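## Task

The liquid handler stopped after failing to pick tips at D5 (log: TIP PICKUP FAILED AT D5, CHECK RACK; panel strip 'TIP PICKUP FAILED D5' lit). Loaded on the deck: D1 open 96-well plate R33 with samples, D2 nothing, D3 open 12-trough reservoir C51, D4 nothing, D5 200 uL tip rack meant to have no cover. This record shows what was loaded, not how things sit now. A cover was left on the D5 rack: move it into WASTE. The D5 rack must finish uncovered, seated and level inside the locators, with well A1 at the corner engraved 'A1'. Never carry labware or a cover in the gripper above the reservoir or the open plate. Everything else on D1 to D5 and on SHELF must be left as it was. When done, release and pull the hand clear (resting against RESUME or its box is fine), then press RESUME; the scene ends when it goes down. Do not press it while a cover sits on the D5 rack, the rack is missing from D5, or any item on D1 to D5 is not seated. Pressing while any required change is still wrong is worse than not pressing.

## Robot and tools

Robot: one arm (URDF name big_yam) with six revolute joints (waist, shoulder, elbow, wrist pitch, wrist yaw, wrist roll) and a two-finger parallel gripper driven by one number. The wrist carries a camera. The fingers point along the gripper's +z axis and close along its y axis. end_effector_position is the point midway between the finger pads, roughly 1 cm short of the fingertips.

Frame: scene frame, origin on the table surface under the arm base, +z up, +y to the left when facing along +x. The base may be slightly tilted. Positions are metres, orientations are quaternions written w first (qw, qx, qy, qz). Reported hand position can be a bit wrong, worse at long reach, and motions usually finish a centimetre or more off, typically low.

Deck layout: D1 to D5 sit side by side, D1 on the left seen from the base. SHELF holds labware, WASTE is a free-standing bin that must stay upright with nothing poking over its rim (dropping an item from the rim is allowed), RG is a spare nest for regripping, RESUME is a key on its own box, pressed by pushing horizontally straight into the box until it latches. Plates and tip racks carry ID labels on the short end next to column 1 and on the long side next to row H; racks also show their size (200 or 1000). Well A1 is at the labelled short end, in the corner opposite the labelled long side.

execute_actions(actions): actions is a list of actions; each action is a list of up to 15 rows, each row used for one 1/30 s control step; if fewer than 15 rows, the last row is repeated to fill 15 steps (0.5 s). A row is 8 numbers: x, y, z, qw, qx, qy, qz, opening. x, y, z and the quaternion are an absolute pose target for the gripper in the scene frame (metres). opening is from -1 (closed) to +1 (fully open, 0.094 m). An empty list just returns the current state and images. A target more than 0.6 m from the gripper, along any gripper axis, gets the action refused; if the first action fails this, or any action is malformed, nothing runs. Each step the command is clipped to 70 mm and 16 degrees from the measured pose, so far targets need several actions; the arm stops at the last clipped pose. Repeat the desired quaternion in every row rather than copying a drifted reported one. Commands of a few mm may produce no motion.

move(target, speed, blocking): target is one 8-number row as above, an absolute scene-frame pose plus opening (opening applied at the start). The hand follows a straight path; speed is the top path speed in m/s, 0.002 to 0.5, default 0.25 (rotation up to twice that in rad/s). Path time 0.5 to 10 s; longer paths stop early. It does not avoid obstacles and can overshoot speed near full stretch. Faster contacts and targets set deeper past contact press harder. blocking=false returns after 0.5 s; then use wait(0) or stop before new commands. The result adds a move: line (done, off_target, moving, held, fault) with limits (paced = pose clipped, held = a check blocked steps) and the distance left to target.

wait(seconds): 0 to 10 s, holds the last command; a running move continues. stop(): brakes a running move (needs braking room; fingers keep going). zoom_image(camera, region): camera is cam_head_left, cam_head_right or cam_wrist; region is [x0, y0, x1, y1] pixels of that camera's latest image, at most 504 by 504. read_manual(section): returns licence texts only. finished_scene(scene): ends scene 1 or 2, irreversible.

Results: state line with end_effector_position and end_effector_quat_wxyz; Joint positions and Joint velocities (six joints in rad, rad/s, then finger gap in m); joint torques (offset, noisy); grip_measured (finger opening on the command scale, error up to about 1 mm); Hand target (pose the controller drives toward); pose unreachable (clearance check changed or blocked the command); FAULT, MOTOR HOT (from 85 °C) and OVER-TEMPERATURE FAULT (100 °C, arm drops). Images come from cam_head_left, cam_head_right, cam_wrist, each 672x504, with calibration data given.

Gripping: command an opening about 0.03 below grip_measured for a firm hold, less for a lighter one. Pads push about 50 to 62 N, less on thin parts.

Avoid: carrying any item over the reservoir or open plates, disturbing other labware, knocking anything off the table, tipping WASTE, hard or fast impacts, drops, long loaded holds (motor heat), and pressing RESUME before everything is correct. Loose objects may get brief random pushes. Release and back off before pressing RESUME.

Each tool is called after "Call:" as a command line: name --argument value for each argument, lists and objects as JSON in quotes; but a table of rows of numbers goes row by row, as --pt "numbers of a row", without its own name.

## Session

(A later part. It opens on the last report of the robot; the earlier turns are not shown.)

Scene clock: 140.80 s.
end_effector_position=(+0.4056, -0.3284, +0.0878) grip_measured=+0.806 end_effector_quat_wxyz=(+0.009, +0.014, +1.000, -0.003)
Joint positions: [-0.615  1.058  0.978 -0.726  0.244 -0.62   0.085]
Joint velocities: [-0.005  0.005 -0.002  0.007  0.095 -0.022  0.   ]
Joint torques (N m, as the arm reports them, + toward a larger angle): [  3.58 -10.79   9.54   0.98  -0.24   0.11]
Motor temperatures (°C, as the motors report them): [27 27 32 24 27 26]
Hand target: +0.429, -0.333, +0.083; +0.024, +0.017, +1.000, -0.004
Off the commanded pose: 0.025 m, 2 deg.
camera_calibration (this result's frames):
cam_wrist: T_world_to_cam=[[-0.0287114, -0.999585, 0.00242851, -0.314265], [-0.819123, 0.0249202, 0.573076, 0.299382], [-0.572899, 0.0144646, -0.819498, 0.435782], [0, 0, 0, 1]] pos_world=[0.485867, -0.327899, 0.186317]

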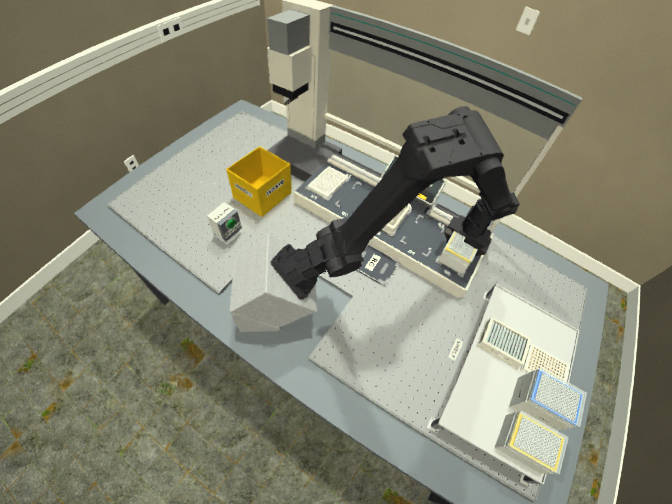

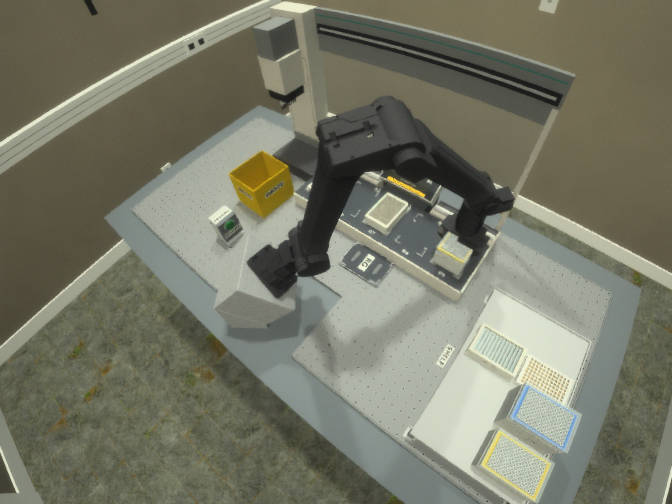

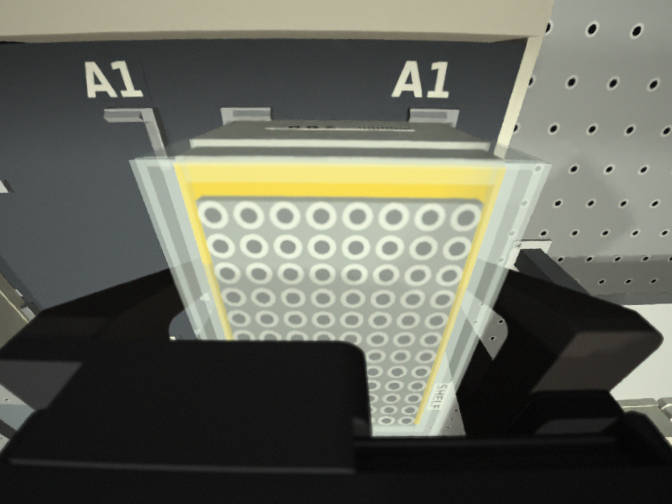

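Against the far stop. Relax and release.

Call:
execute_actions --actions '[[[0.426,-0.333,0.085,0.022,0.017,1,-0.004,0.76],[0.422,-0.333,0.087,0.02,0.017,1,-0.004,0.76],[0.418,-0.333,0.089,0.017,0.017,1,-0.004,0.76],[0.415,-0.333,0.091,0.014,0.017,1,-0.004,0.76],[0.413,-0.333,0.092,0.012,0.017,1,-0.004,0.76],[0.413,-0.333,0.092,0.012,0.017,1,-0.004,0.76],[0.413,-0.333,0.092,0.012,0.017,1,-0.004,0.79],[0.413,-0.333,0.092,0.012,0.017,1,-0.004,0.81],[0.413,-0.333,0.092,0.012,0.017,1,-0.004,0.83],[0.413,-0.333,0.092,0.012,0.017,1,-0.004,0.86],[0.413,-0.333,0.092,0.012,0.017,1,-0.004,1]],[[0.414,-0.334,0.096,0.012,0.017,1,-0.004,1],[0.415,-0.335,0.1,0.012,0.017,1,-0.004,1],[0.416,-0.336,0.104,0.012,0.017,1,-0.004,1],[0.417,-0.337,0.108,0.012,0.017,1,-0.004,1],[0.418,-0.338,0.112,0.012,0.017,1,-0.004,1],[0.419,-0.339,0.116,0.012,0.017,1,-0.004,1],[0.419,-0.339,0.12,0.012,0.017,1,-0.004,1],[0.419,-0.339,0.124,0.012,0.017,1,-0.004,1],[0.419,-0.339,0.128,0.012,0.017,1,-0.004,1],[0.419,-0.339,0.132,0.012,0.017,1,-0.004,1],[0.419,-0.339,0.136,0.012,0.017,1,-0.004,1]],[[0.419,-0.339,0.136,0.012,0.017,1,-0.004,1]]]'

Call:
zoom_image --camera "cam_head_left" --region '[410,200,520,300]'

Scene clock: 152.13 s.
end_effector_position=(+0.4055, -0.3290, +0.1243) grip_measured=+1.000 end_effector_quat_wxyz=(-0.000, +0.009, +1.000, +0.004)
Joint positions: [-0.587  1.001  1.021 -0.856  0.263 -0.603  0.094]
Joint velocities: [ 0.005 -0.015  0.012  0.017  0.051  0.007  0.   ]
Joint torques (N m, as the arm reports them, + toward a larger angle): [  2.36 -14.36   9.62  -0.23   0.1    0.13]
Motor temperatures (°C, as the motors report them): [27 27 33 24 27 26]
Hand target: +0.419, -0.339, +0.136; +0.012, +0.017, +1.000, -0.004
Off the commanded pose: 0.020 m, 2 deg.
camera_calibration (this result's frames):
cam_wrist: T_world_to_cam=[[-0.0180884, -0.99978, -0.0106604, -0.317657], [-0.80836, 0.00834877, 0.58863, 0.266627], [-0.588411, 0.0192648, -0.808333, 0.47221], [0, 0, 0, 1]] pos_world=[0.487638, -0.32891, 0.221372]

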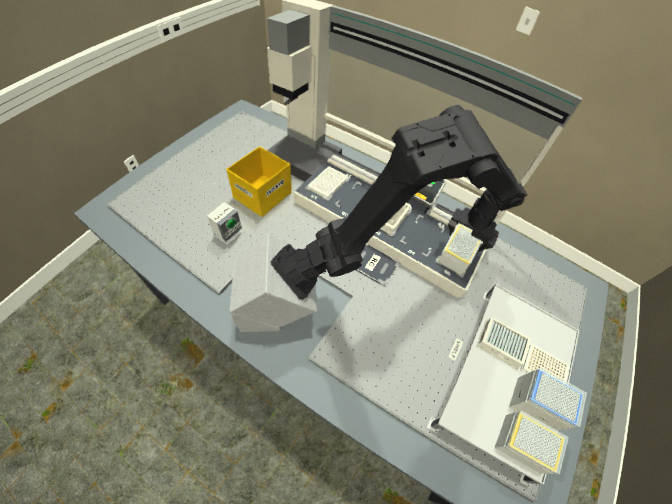

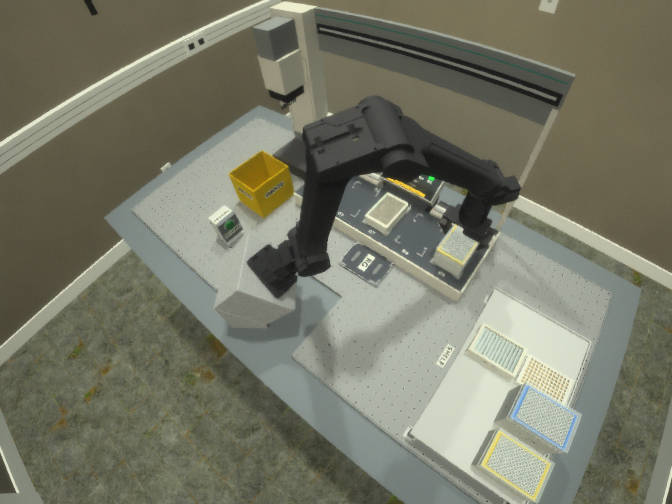

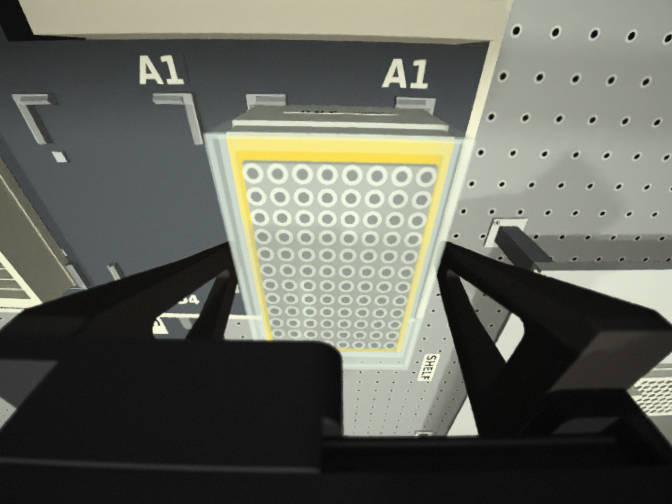

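Region (410, 200, 520, 300) of cam_head_left's 672x504 image, scaled by 4.582, with more detail than that image has; it fills the top 458 rows of this view, and the rest is white.

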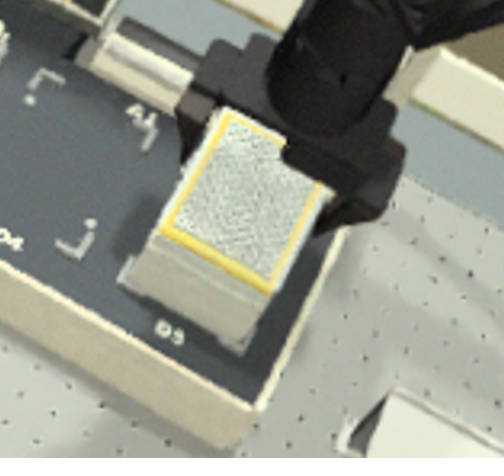

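Seated. Fix yaw, grip cover, lift.

Call:
execute_actions --actions '[[[0.419,-0.339,0.137,0.012,0.021,1,-0.004,1],[0.419,-0.339,0.138,0.012,0.024,1,-0.004,1],[0.419,-0.339,0.138,0.012,0.024,1,-0.004,1],[0.419,-0.339,0.138,0.012,0.024,1,-0.004,1],[0.419,-0.339,0.138,0.012,0.024,1,-0.004,0.95],[0.419,-0.339,0.138,0.012,0.024,1,-0.004,0.9],[0.419,-0.339,0.138,0.012,0.024,1,-0.004,0.86],[0.419,-0.339,0.138,0.012,0.024,1,-0.004,0.83],[0.419,-0.339,0.138,0.012,0.024,1,-0.004,0.8],[0.419,-0.339,0.138,0.012,0.024,1,-0.004,0.75]],[[0.419,-0.339,0.140,0.012,0.024,1,-0.004,0.75],[0.419,-0.339,0.142,0.012,0.024,1,-0.004,0.75],[0.419,-0.339,0.144,0.012,0.024,1,-0.004,0.75],[0.419,-0.339,0.147,0.012,0.024,1,-0.004,0.75],[0.419,-0.339,0.150,0.012,0.024,1,-0.004,0.75],[0.419,-0.339,0.153,0.012,0.024,1,-0.004,0.75],[0.419,-0.339,0.156,0.012,0.024,1,-0.004,0.75],[0.419,-0.339,0.159,0.012,0.024,1,-0.004,0.75],[0.419,-0.339,0.162,0.012,0.024,1,-0.004,0.75],[0.419,-0.339,0.165,0.012,0.024,1,-0.004,0.75],[0.419,-0.339,0.168,0.012,0.024,1,-0.004,0.75],[0.419,-0.339,0.171,0.012,0.024,1,-0.004,0.75],[0.419,-0.339,0.174,0.012,0.024,1,-0.004,0.75],[0.419,-0.339,0.177,0.012,0.024,1,-0.004,0.75],[0.419,-0.339,0.180,0.012,0.024,1,-0.004,0.75]],[[0.419,-0.339,0.183,0.012,0.024,1,-0.004,0.75],[0.419,-0.339,0.186,0.012,0.024,1,-0.004,0.75]]]'

Scene clock: 164.87 s.
end_effector_position=(+0.4044, -0.3273, +0.1694) grip_measured=+0.830 end_effector_quat_wxyz=(-0.006, +0.014, +1.000, +0.006)
Joint positions: [-0.539  0.932  1.067 -0.993  0.297 -0.553  0.086]
Joint velocities: [-0.024 -0.005  0.022 -0.017 -0.037 -0.066 -0.002]
Joint torques (N m, as the arm reports them, + toward a larger angle): [  2.63 -14.4   10.61  -0.29   0.13   0.11]
Motor temperatures (°C, as the motors report them): [27 27 33 24 27 26]
Hand target: +0.419, -0.339, +0.186; +0.012, +0.023, +1.000, -0.004
Off the commanded pose: 0.025 m, 3 deg.
camera_calibration (this result's frames):
cam_wrist: T_world_to_cam=[[-0.028556, -0.99949, -0.0142899, -0.310591], [-0.802074, 0.0143796, 0.597052, 0.237224], [-0.596542, 0.0285109, -0.802075, 0.513214], [0, 0, 0, 1]] pos_world=[0.487555, -0.328476, 0.265563]

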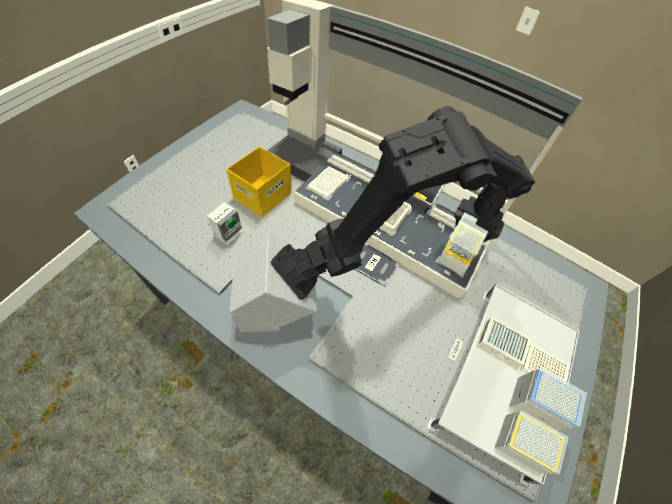

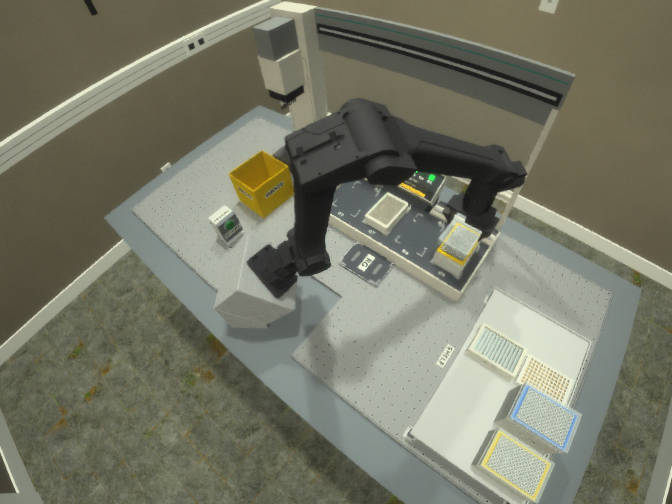

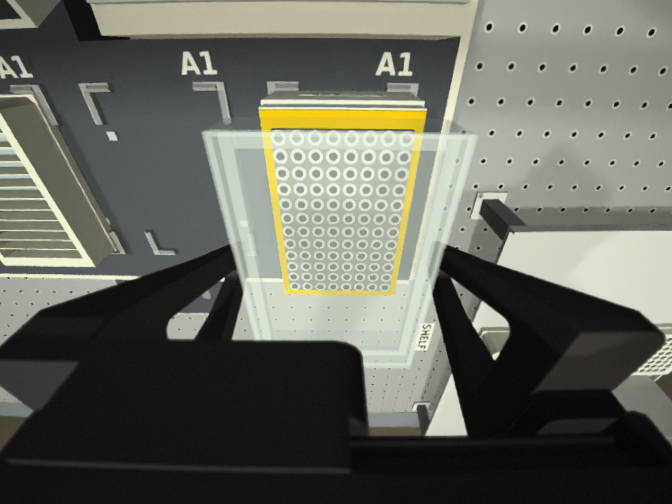

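Call:
move --target '[0.24,-0.31,0.175,0,0,1,0,0.75]' --speed 0.18

Call:
zoom_image --camera "cam_head_left" --region '[280,150,520,310]'

Call:
move --target '[0.24,-0.02,0.135,0,0,1,0,0.75]' --speed 0.13

Scene clock: 170.63 s.
end_effector_position=(+0.2430, -0.3110, +0.1800) grip_measured=+0.830 end_effector_quat_wxyz=(+0.004, +0.008, +1.000, +0.002)
Joint positions: [-0.984  0.546  0.716 -0.959 -0.014 -0.896  0.086]
Joint velocities: [-0.015 -0.005 -0.007 -0.007 -0.007 -0.022 -0.001]
Joint torques (N m, as the arm reports them, + toward a larger angle): [-0.35 -8.19  7.01  0.42 -0.18 -0.17]
Motor temperatures (°C, as the motors report them): [27 28 33 24 27 26]
Hand target: +0.240, -0.309, +0.178; +0.003, +0.003, +1.000, +0.001
Off the commanded pose: 0.006 m, 1 deg.
move: done
camera_calibration (this result's frames):
cam_wrist: T_world_to_cam=[[-0.0165678, -0.999841, -0.00659526, -0.303161], [-0.81297, 0.00963074, 0.582226, 0.105058], [-0.582069, 0.0150079, -0.813001, 0.419174], [0, 0, 0, 1]] pos_world=[0.324375, -0.310416, 0.277622]

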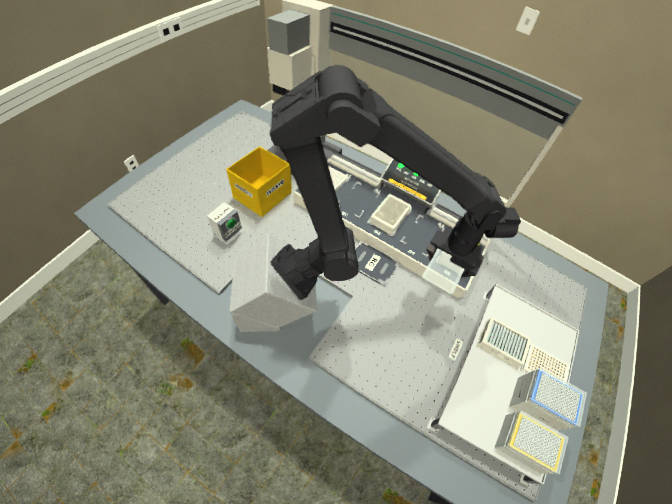

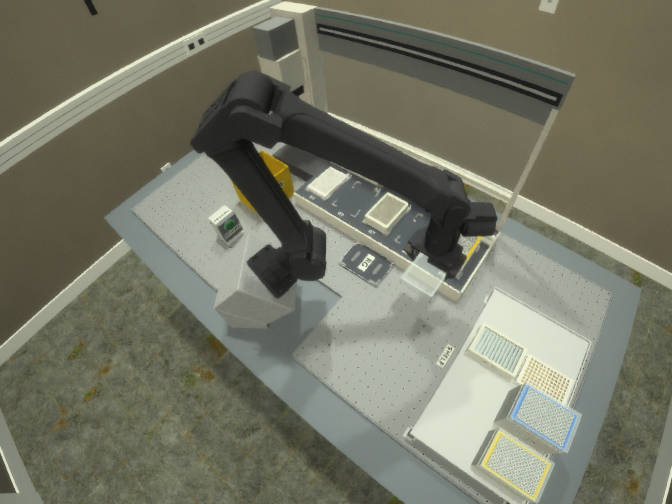

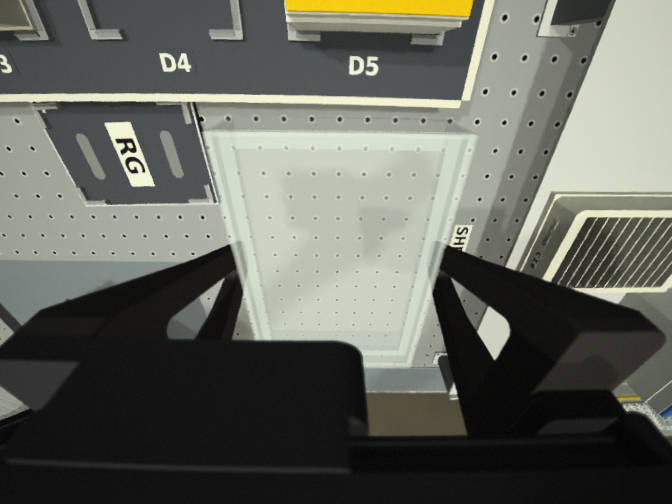

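Region (280, 150, 520, 310) of cam_head_left's 672x504 image, scaled by 2.100, with more detail than that image has.

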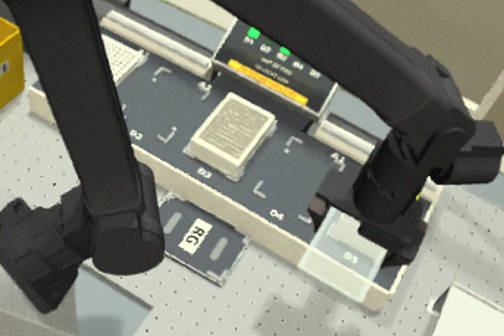

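Scene clock: 173.50 s.
end_effector_position=(+0.2398, -0.0240, +0.1372) grip_measured=+0.830 end_effector_quat_wxyz=(-0.008, -0.010, +1.000, -0.007)
Joint positions: [ 0.432  0.897  0.38  -0.922  0.772  0.435  0.086]
Joint velocities: [-0.005 -0.024  0.002 -0.017  0.095 -0.066 -0.001]
Joint torques (N m, as the arm reports them, + toward a larger angle): [ 2.74 -0.64  4.95  0.32  0.26  0.15]
Motor temperatures (°C, as the motors report them): [27 27 33 24 27 26]
Hand target: +0.238, -0.022, +0.136; -0.006, -0.006, +1.000, -0.008
Off the commanded pose: 0.005 m, 2 deg.
move: done
camera_calibration (this result's frames):
cam_wrist: T_world_to_cam=[[0.0203898, -0.999728, 0.0112837, -0.0278158], [-0.799119, -0.00951387, 0.601098, 0.118197], [-0.600827, -0.0212733, -0.799096, 0.380015], [0, 0, 0, 1]] pos_world=[0.323344, -0.0185996, 0.232934]

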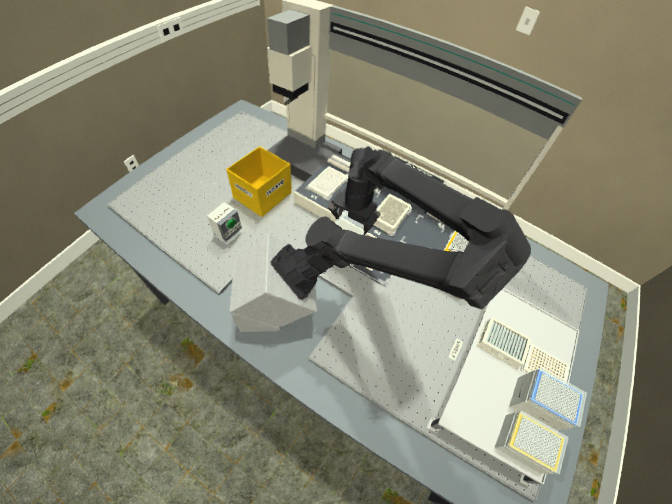

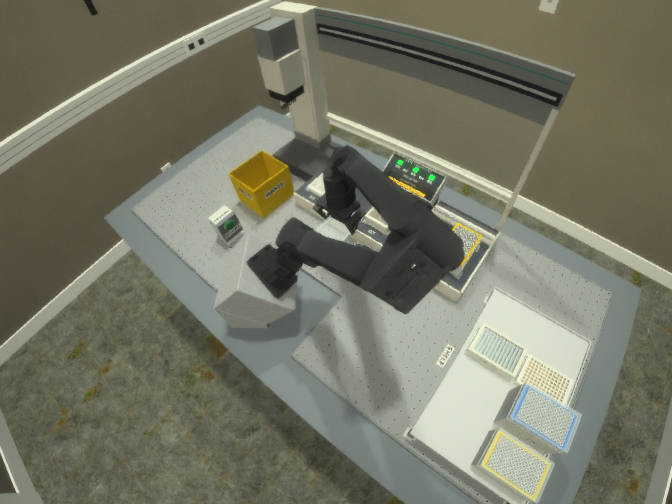

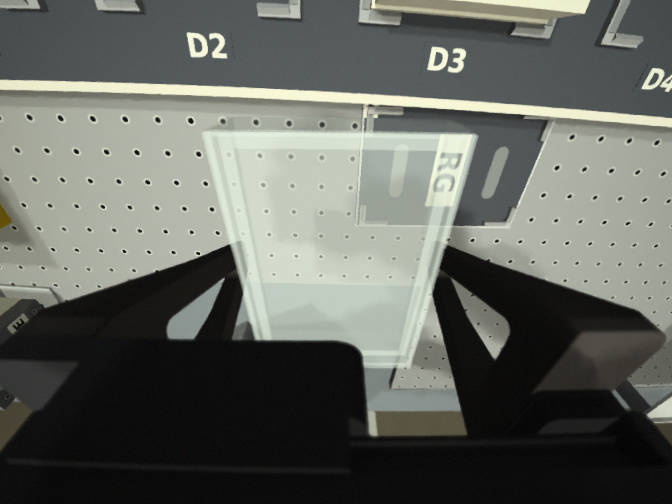

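Call:
move --target '[0.245,0.17,0.21,0,0,1,0,0.75]' --speed 0.2

Call:
move --target '[0.26,0.35,0.22,0,0,1,0,0.75]' --speed 0.2

Scene clock: 179.90 s.
end_effector_position=(+0.2373, +0.1571, +0.1984) grip_measured=+0.830 end_effector_quat_wxyz=(-0.003, -0.013, +1.000, -0.014)
Joint positions: [ 0.986  1.583  0.707 -1.091  0.712  1.186  0.086]
Joint velocities: [-0.005 -0.005  0.007  0.007 -0.022  0.066  0.001]
Joint torques (N m, as the arm reports them, + toward a larger angle): [ 7.24 -3.69  8.76 -0.38  0.12  0.11]
Motor temperatures (°C, as the motors report them): [27 27 33 24 27 26]
Hand target: +0.247, +0.167, +0.207; +0.001, -0.000, +1.000, -0.006
Off the commanded pose: 0.019 m, 2 deg.
move: off_target
camera_calibration (this result's frames):
cam_wrist: T_world_to_cam=[[0.0264546, -0.999356, 0.0242387, 0.148521], [-0.805227, -0.00693472, 0.592926, 0.0838129], [-0.592376, -0.0352033, -0.804892, 0.432524], [0, 0, 0, 1]] pos_world=[0.319776, 0.164233, 0.294841]

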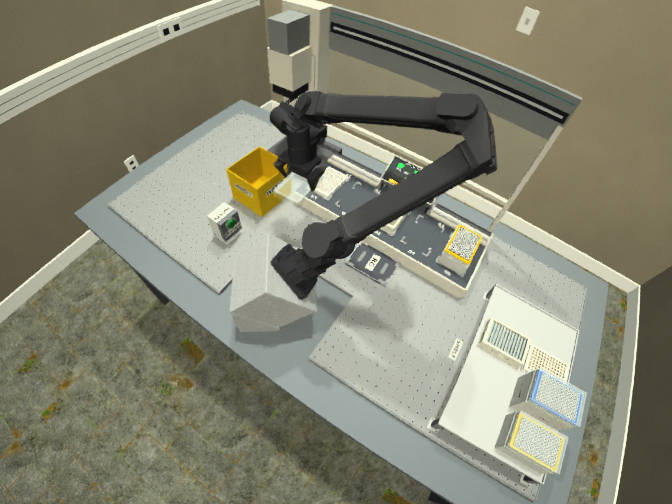

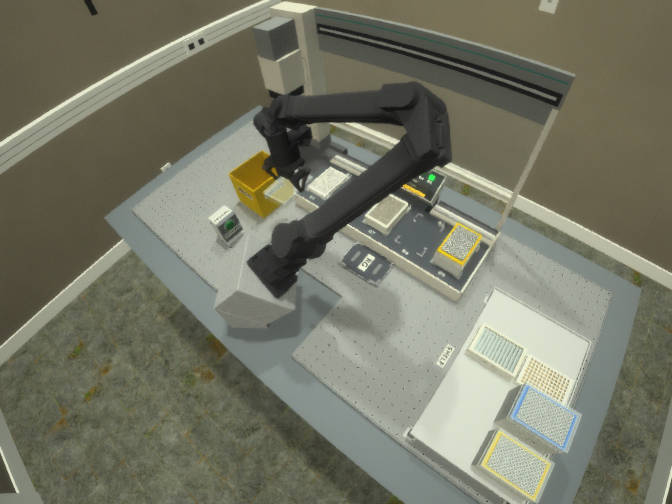

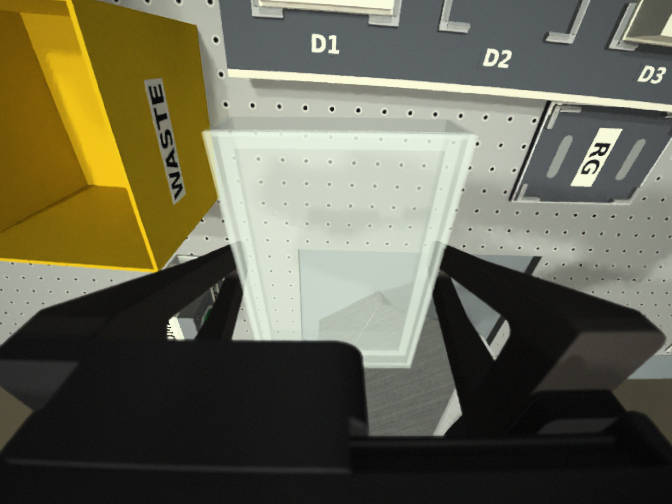

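Scene clock: 181.23 s.
end_effector_position=(+0.2563, +0.3368, +0.2082) grip_measured=+0.830 end_effector_quat_wxyz=(-0.003, -0.010, +1.000, -0.009)
Joint positions: [ 1.08   2.067  1.161 -1.117  0.671  1.296  0.086]
Joint velocities: [-0.005  0.015 -0.002 -0.017  0.022  0.081  0.001]
Joint torques (N m, as the arm reports them, + toward a larger angle): [ 11.47 -10.31   9.29  -0.36   0.05   0.12]
Motor temperatures (°C, as the motors report them): [27 27 33 24 27 26]
Hand target: +0.261, +0.349, +0.217; +0.000, +0.000, +1.000, -0.000
Off the commanded pose: 0.018 m, 2 deg.
move: off_target
camera_calibration (this result's frames):
cam_wrist: T_world_to_cam=[[0.0191273, -0.999722, 0.0137873, 0.331497], [-0.805776, -0.00724986, 0.592176, 0.0949222], [-0.591912, -0.0224362, -0.80569, 0.453778], [0, 0, 0, 1]] pos_world=[0.338742, 0.342274, 0.304823]

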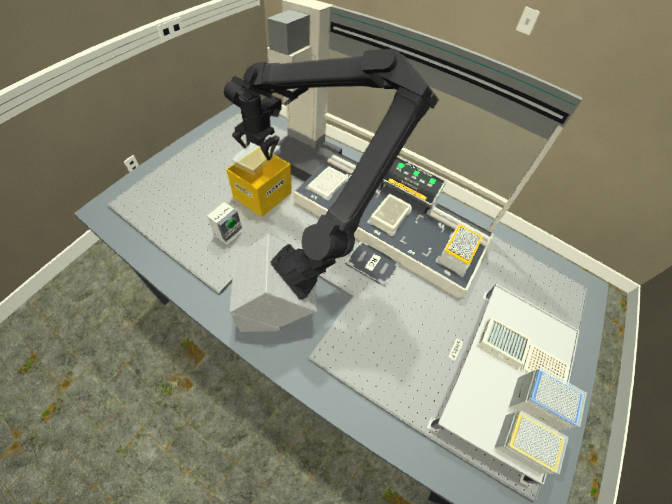

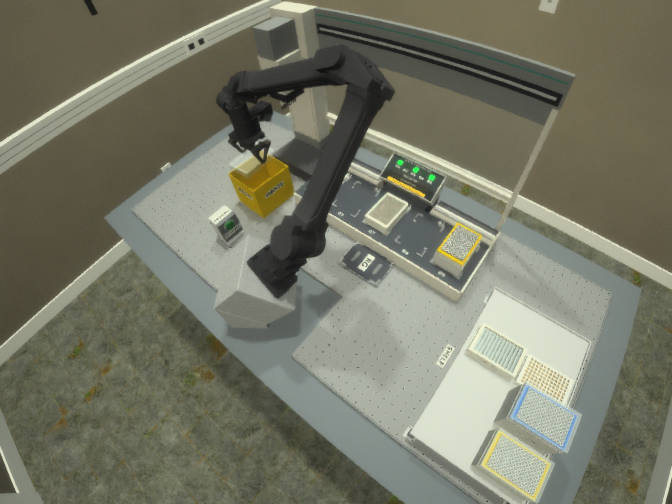

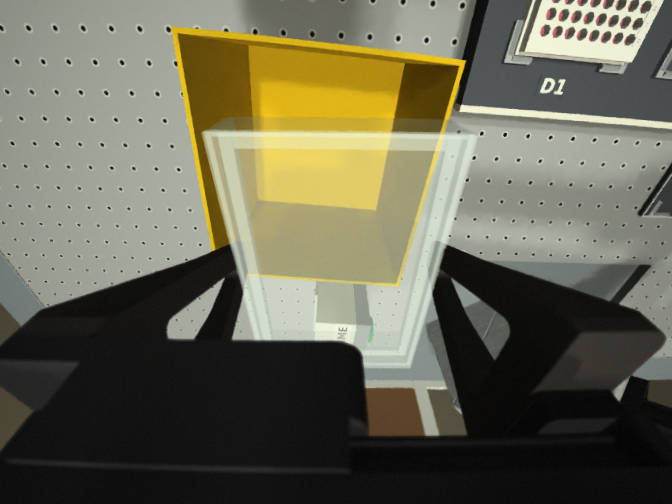

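Call:
move --target '[0.26,0.355,0.17,0,0.045,1,0,0.75]' --speed 0.1

Call:
move --target '[0.258,0.35,0.108,0,0.045,1,0,0.75]' --speed 0.1

Scene clock: 189.60 s.
end_effector_position=(+0.2610, +0.3576, +0.1837) grip_measured=+0.830 end_effector_quat_wxyz=(+0.005, +0.036, +0.999, +0.011)
Joint positions: [ 1.05   2.114  1.161 -0.995  0.687  1.319  0.086]
Joint velocities: [-0.005  0.015 -0.012  0.002  0.022 -0.022 -0.001]
Joint torques (N m, as the arm reports them, + toward a larger angle): [  9.29 -10.03   5.77   0.42   0.31   0.15]
Motor temperatures (°C, as the motors report them): [28 27 33 24 27 26]
Hand target: +0.259, +0.354, +0.170; -0.000, +0.045, +0.999, +0.001
Off the commanded pose: 0.014 m, 2 deg.
move: off_target
camera_calibration (this result's frames):
cam_wrist: T_world_to_cam=[[-0.0726519, -0.997024, -0.025782, 0.382817], [-0.813319, 0.0442639, 0.580131, 0.0991455], [-0.577264, 0.0631167, -0.814115, 0.404432], [0, 0, 0, 1]] pos_world=[0.341913, 0.351762, 0.281606]

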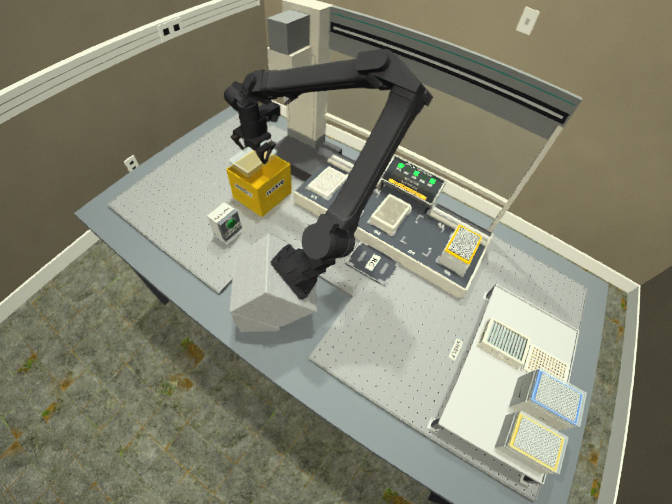

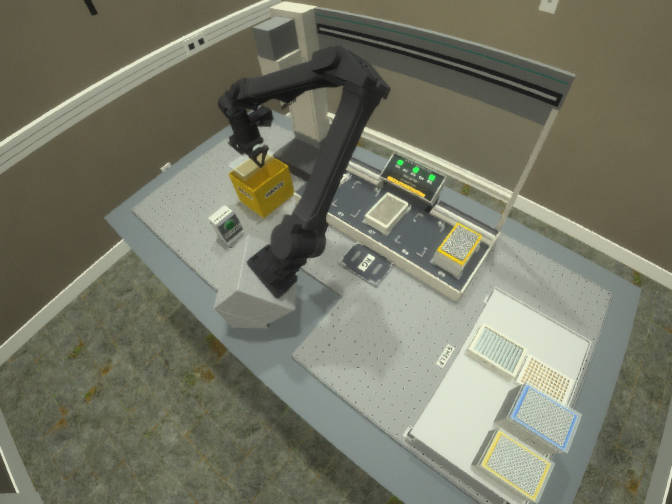

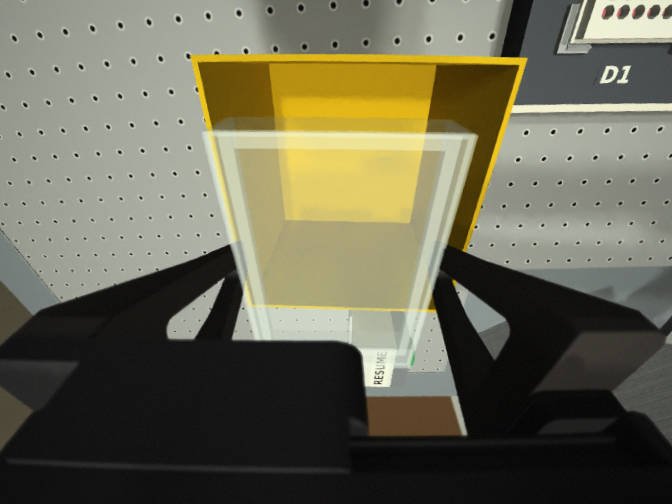

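Scene clock: 190.73 s.
end_effector_position=(+0.2613, +0.3539, +0.1230) grip_measured=+0.830 end_effector_quat_wxyz=(+0.006, +0.053, +0.999, +0.012)
Joint positions: [ 0.963  2.168  1.09  -0.798  0.718  1.242  0.086]
Joint velocities: [ 0.005 -0.005  0.007 -0.032 -0.007 -0.066  0.   ]
Joint torques (N m, as the arm reports them, + toward a larger angle): [  9.73 -10.41   4.72   0.43   0.28  -0.16]
Motor temperatures (°C, as the motors report them): [28 27 33 24 27 26]
Hand target: +0.256, +0.348, +0.109; -0.001, +0.045, +0.999, +0.001
Off the commanded pose: 0.016 m, 2 deg.
move: off_target
camera_calibration (this result's frames):
cam_wrist: T_world_to_cam=[[-0.104944, -0.994083, -0.0280201, 0.385211], [-0.812245, 0.0694225, 0.579171, 0.125677], [-0.573799, 0.0835397, -0.814724, 0.347364], [0, 0, 0, 1]] pos_world=[0.341823, 0.345188, 0.221011]

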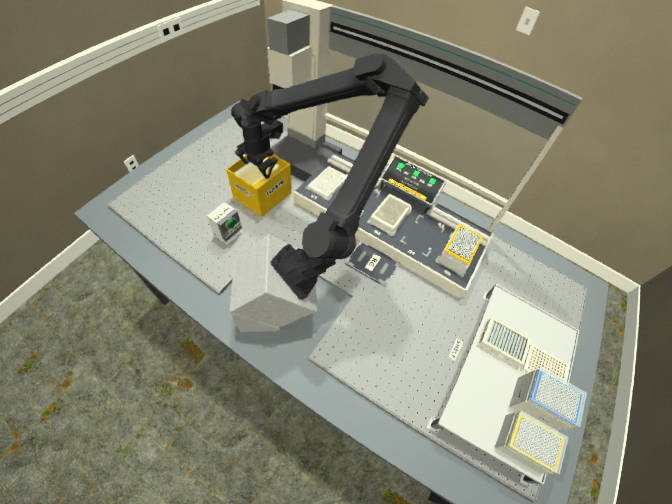

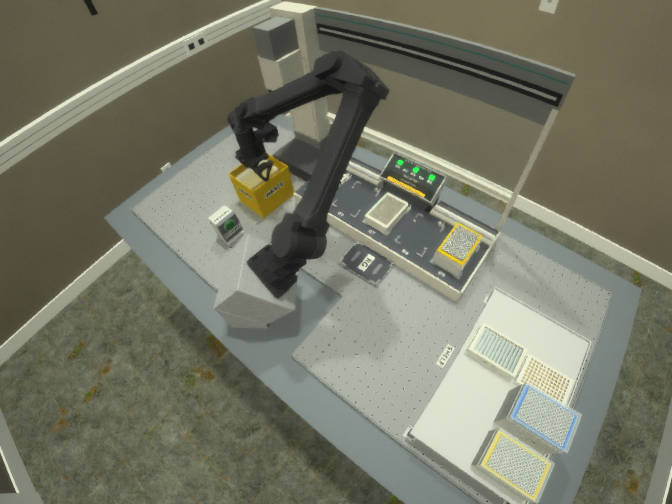

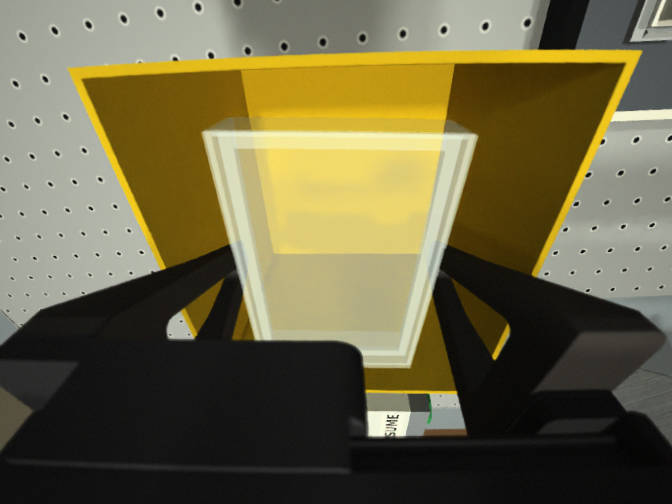

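Call:
execute_actions --actions '[[[0.258,0.35,0.112,0,0.045,1,0,1]]]'

Call:
move --target '[0.26,0.35,0.21,0,0.045,1,0,1]'

Call:
move --target '[0.068,0.245,0.17,0.171,-0.813,0.469,0.296,-1]' --speed 0.4

Call:
zoom_image --camera "cam_head_left" --region '[410,200,520,300]'

Scene clock: 196.53 s.
end_effector_position=(+0.2613, +0.3539, +0.1230) grip_measured=+1.000 end_effector_quat_wxyz=(+0.006, +0.051, +0.999, +0.012)
Joint positions: [ 0.963  2.168  1.09  -0.798  0.718  1.24   0.094]
Joint velocities: [-0.005 -0.005  0.002  0.007 -0.051 -0.051  0.   ]
Joint torques (N m, as the arm reports them, + toward a larger angle): [ 10.19 -10.36   5.25  -0.06   0.29  -0.09]
Motor temperatures (°C, as the motors report them): [28 27 32 24 27 26]
Hand target: +0.258, +0.350, +0.112; +0.000, +0.045, +0.999, +0.000
Off the commanded pose: 0.012 m, 2 deg.
camera_calibration (this result's frames):
cam_wrist: T_world_to_cam=[[-0.102668, -0.994322, -0.0279961, 0.384697], [-0.812432, 0.067581, 0.579126, 0.126383], [-0.573945, 0.0822024, -0.814757, 0.347879], [0, 0, 0, 1]] pos_world=[0.341838, 0.345375, 0.221015]

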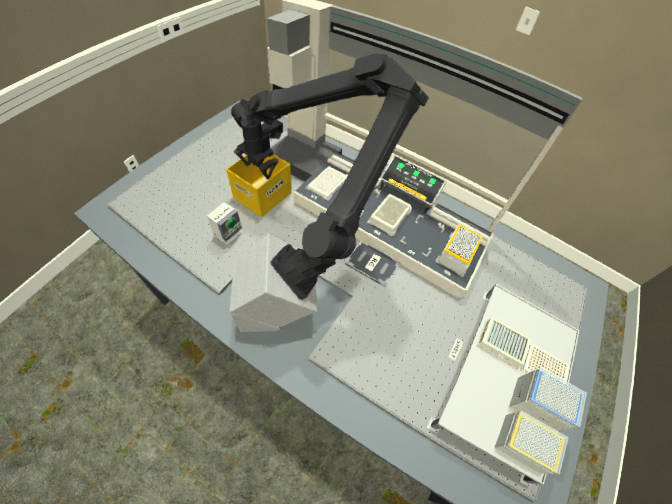

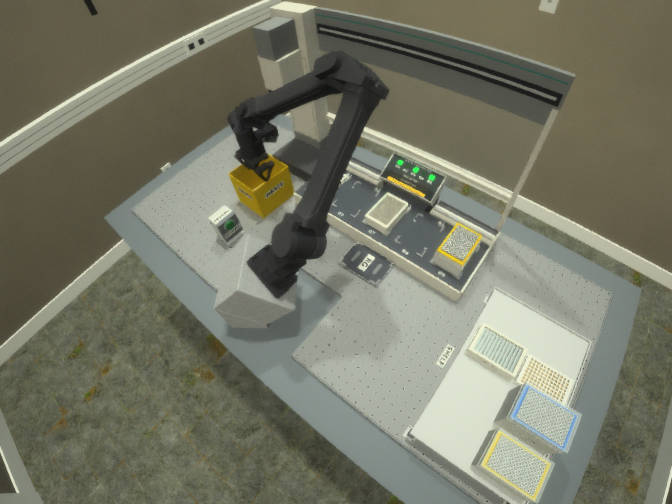

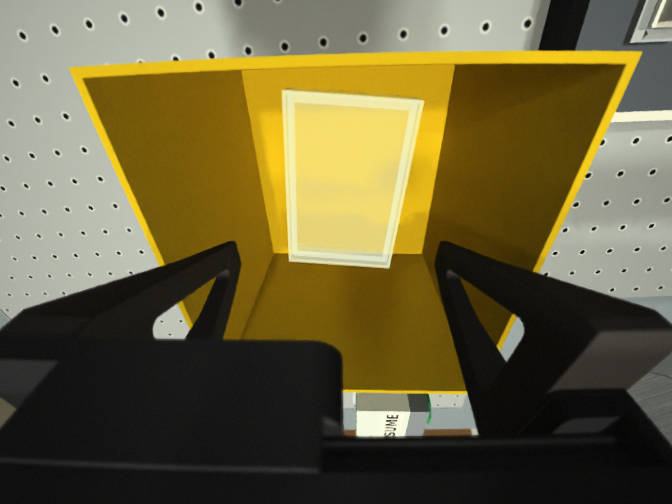

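Scene clock: 197.43 s.
end_effector_position=(+0.2532, +0.3440, +0.2056) grip_measured=+1.000 end_effector_quat_wxyz=(+0.002, +0.030, +1.000, -0.005)
Joint positions: [ 1.086  2.085  1.166 -1.099  0.675  1.377  0.094]
Joint velocities: [ 0.005 -0.015 -0.007 -0.022  0.022  0.081  0.   ]
Joint torques (N m, as the arm reports them, + toward a larger angle): [ 10.07 -10.67   8.75  -0.24   0.13   0.11]
Motor temperatures (°C, as the motors report them): [28 27 32 24 27 26]
Hand target: +0.261, +0.351, +0.209; +0.001, +0.045, +0.999, -0.001
Off the commanded pose: 0.010 m, 2 deg.
move: done
camera_calibration (this result's frames):
cam_wrist: T_world_to_cam=[[-0.0609201, -0.998117, 0.00711699, 0.359907], [-0.809396, 0.0535715, 0.584814, 0.0755606], [-0.584094, 0.0298665, -0.811136, 0.431096], [0, 0, 0, 1]] pos_world=[0.334885, 0.342307, 0.302927]

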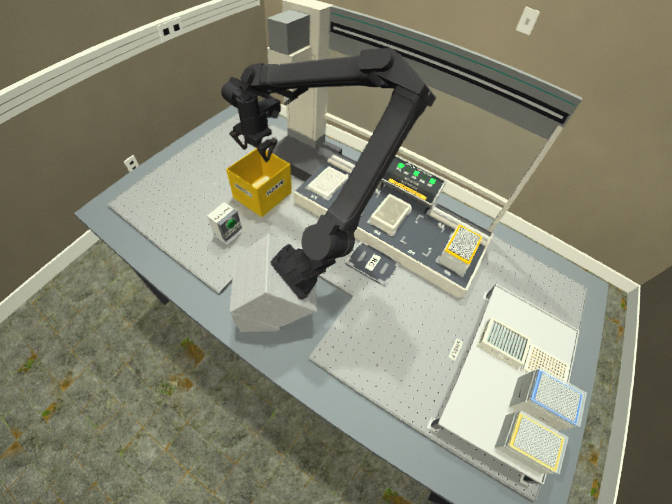

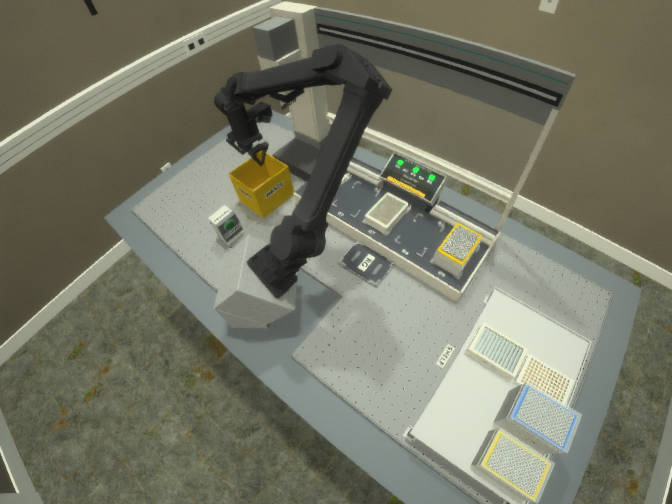

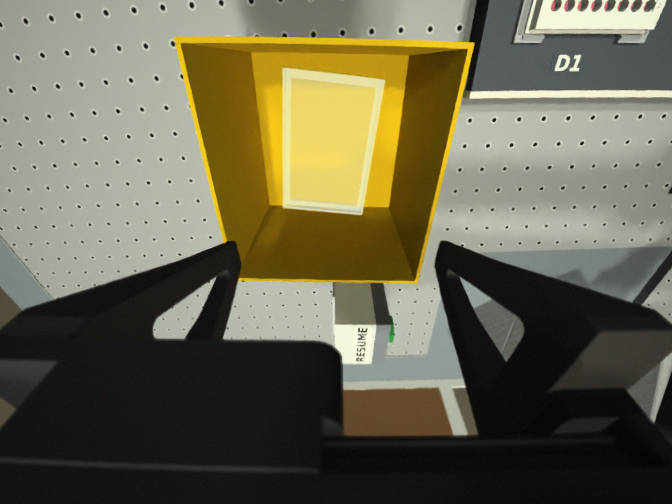

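Scene clock: 200.90 s.
end_effector_position=(+0.0654, +0.2466, +0.1769) grip_measured=-0.986 end_effector_quat_wxyz=(-0.163, +0.817, -0.467, -0.297)
Joint positions: [ 1.161  1.666  0.359 -0.25   0.116 -0.904  0.001]
Joint velocities: [-0.005 -0.005  0.007 -0.007 -0.051  0.022 -0.001]
Joint torques (N m, as the arm reports them, + toward a larger angle): [ 3.56 -4.22  5.13  1.25 -0.57 -0.19]
Motor temperatures (°C, as the motors report them): [28 27 32 24 27 26]
Hand target: +0.068, +0.244, +0.175; -0.167, +0.815, -0.468, -0.299
Off the commanded pose: 0.008 m, 1 deg.
move: done
camera_calibration (this result's frames):
cam_wrist: T_world_to_cam=[[0.858226, 0.51309, -0.0136656, -0.177677], [0.511394, -0.857058, -0.0626741, 0.198247], [-0.0438697, 0.0468001, -0.99794, 0.294577], [0, 0, 0, 1]] pos_world=[0.0640275, 0.247287, 0.303967]

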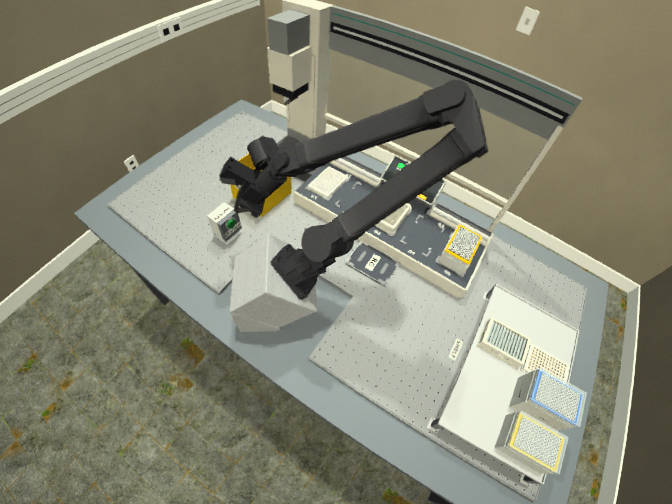

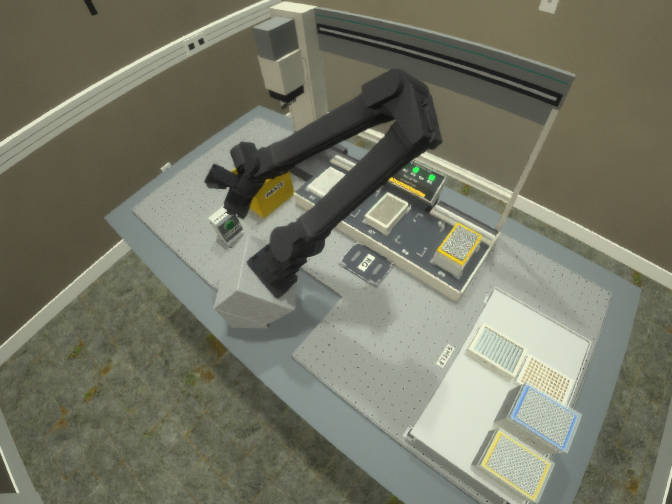

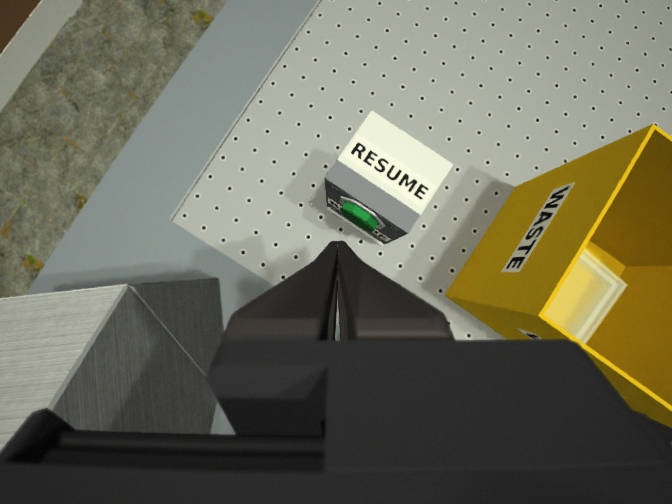

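Region (410, 200, 520, 300) of cam_head_left's 672x504 image, scaled by 4.582, with more detail than that image has; it fills the top 458 rows of this view, and the rest is white.

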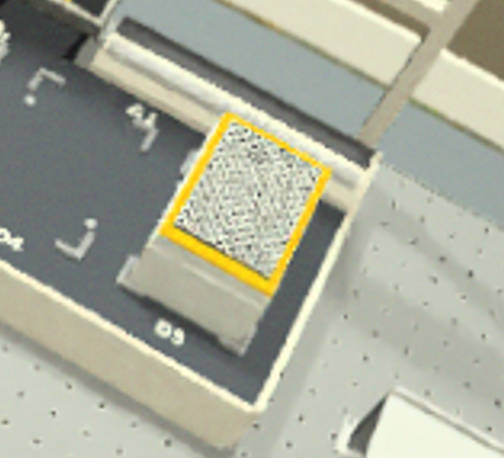

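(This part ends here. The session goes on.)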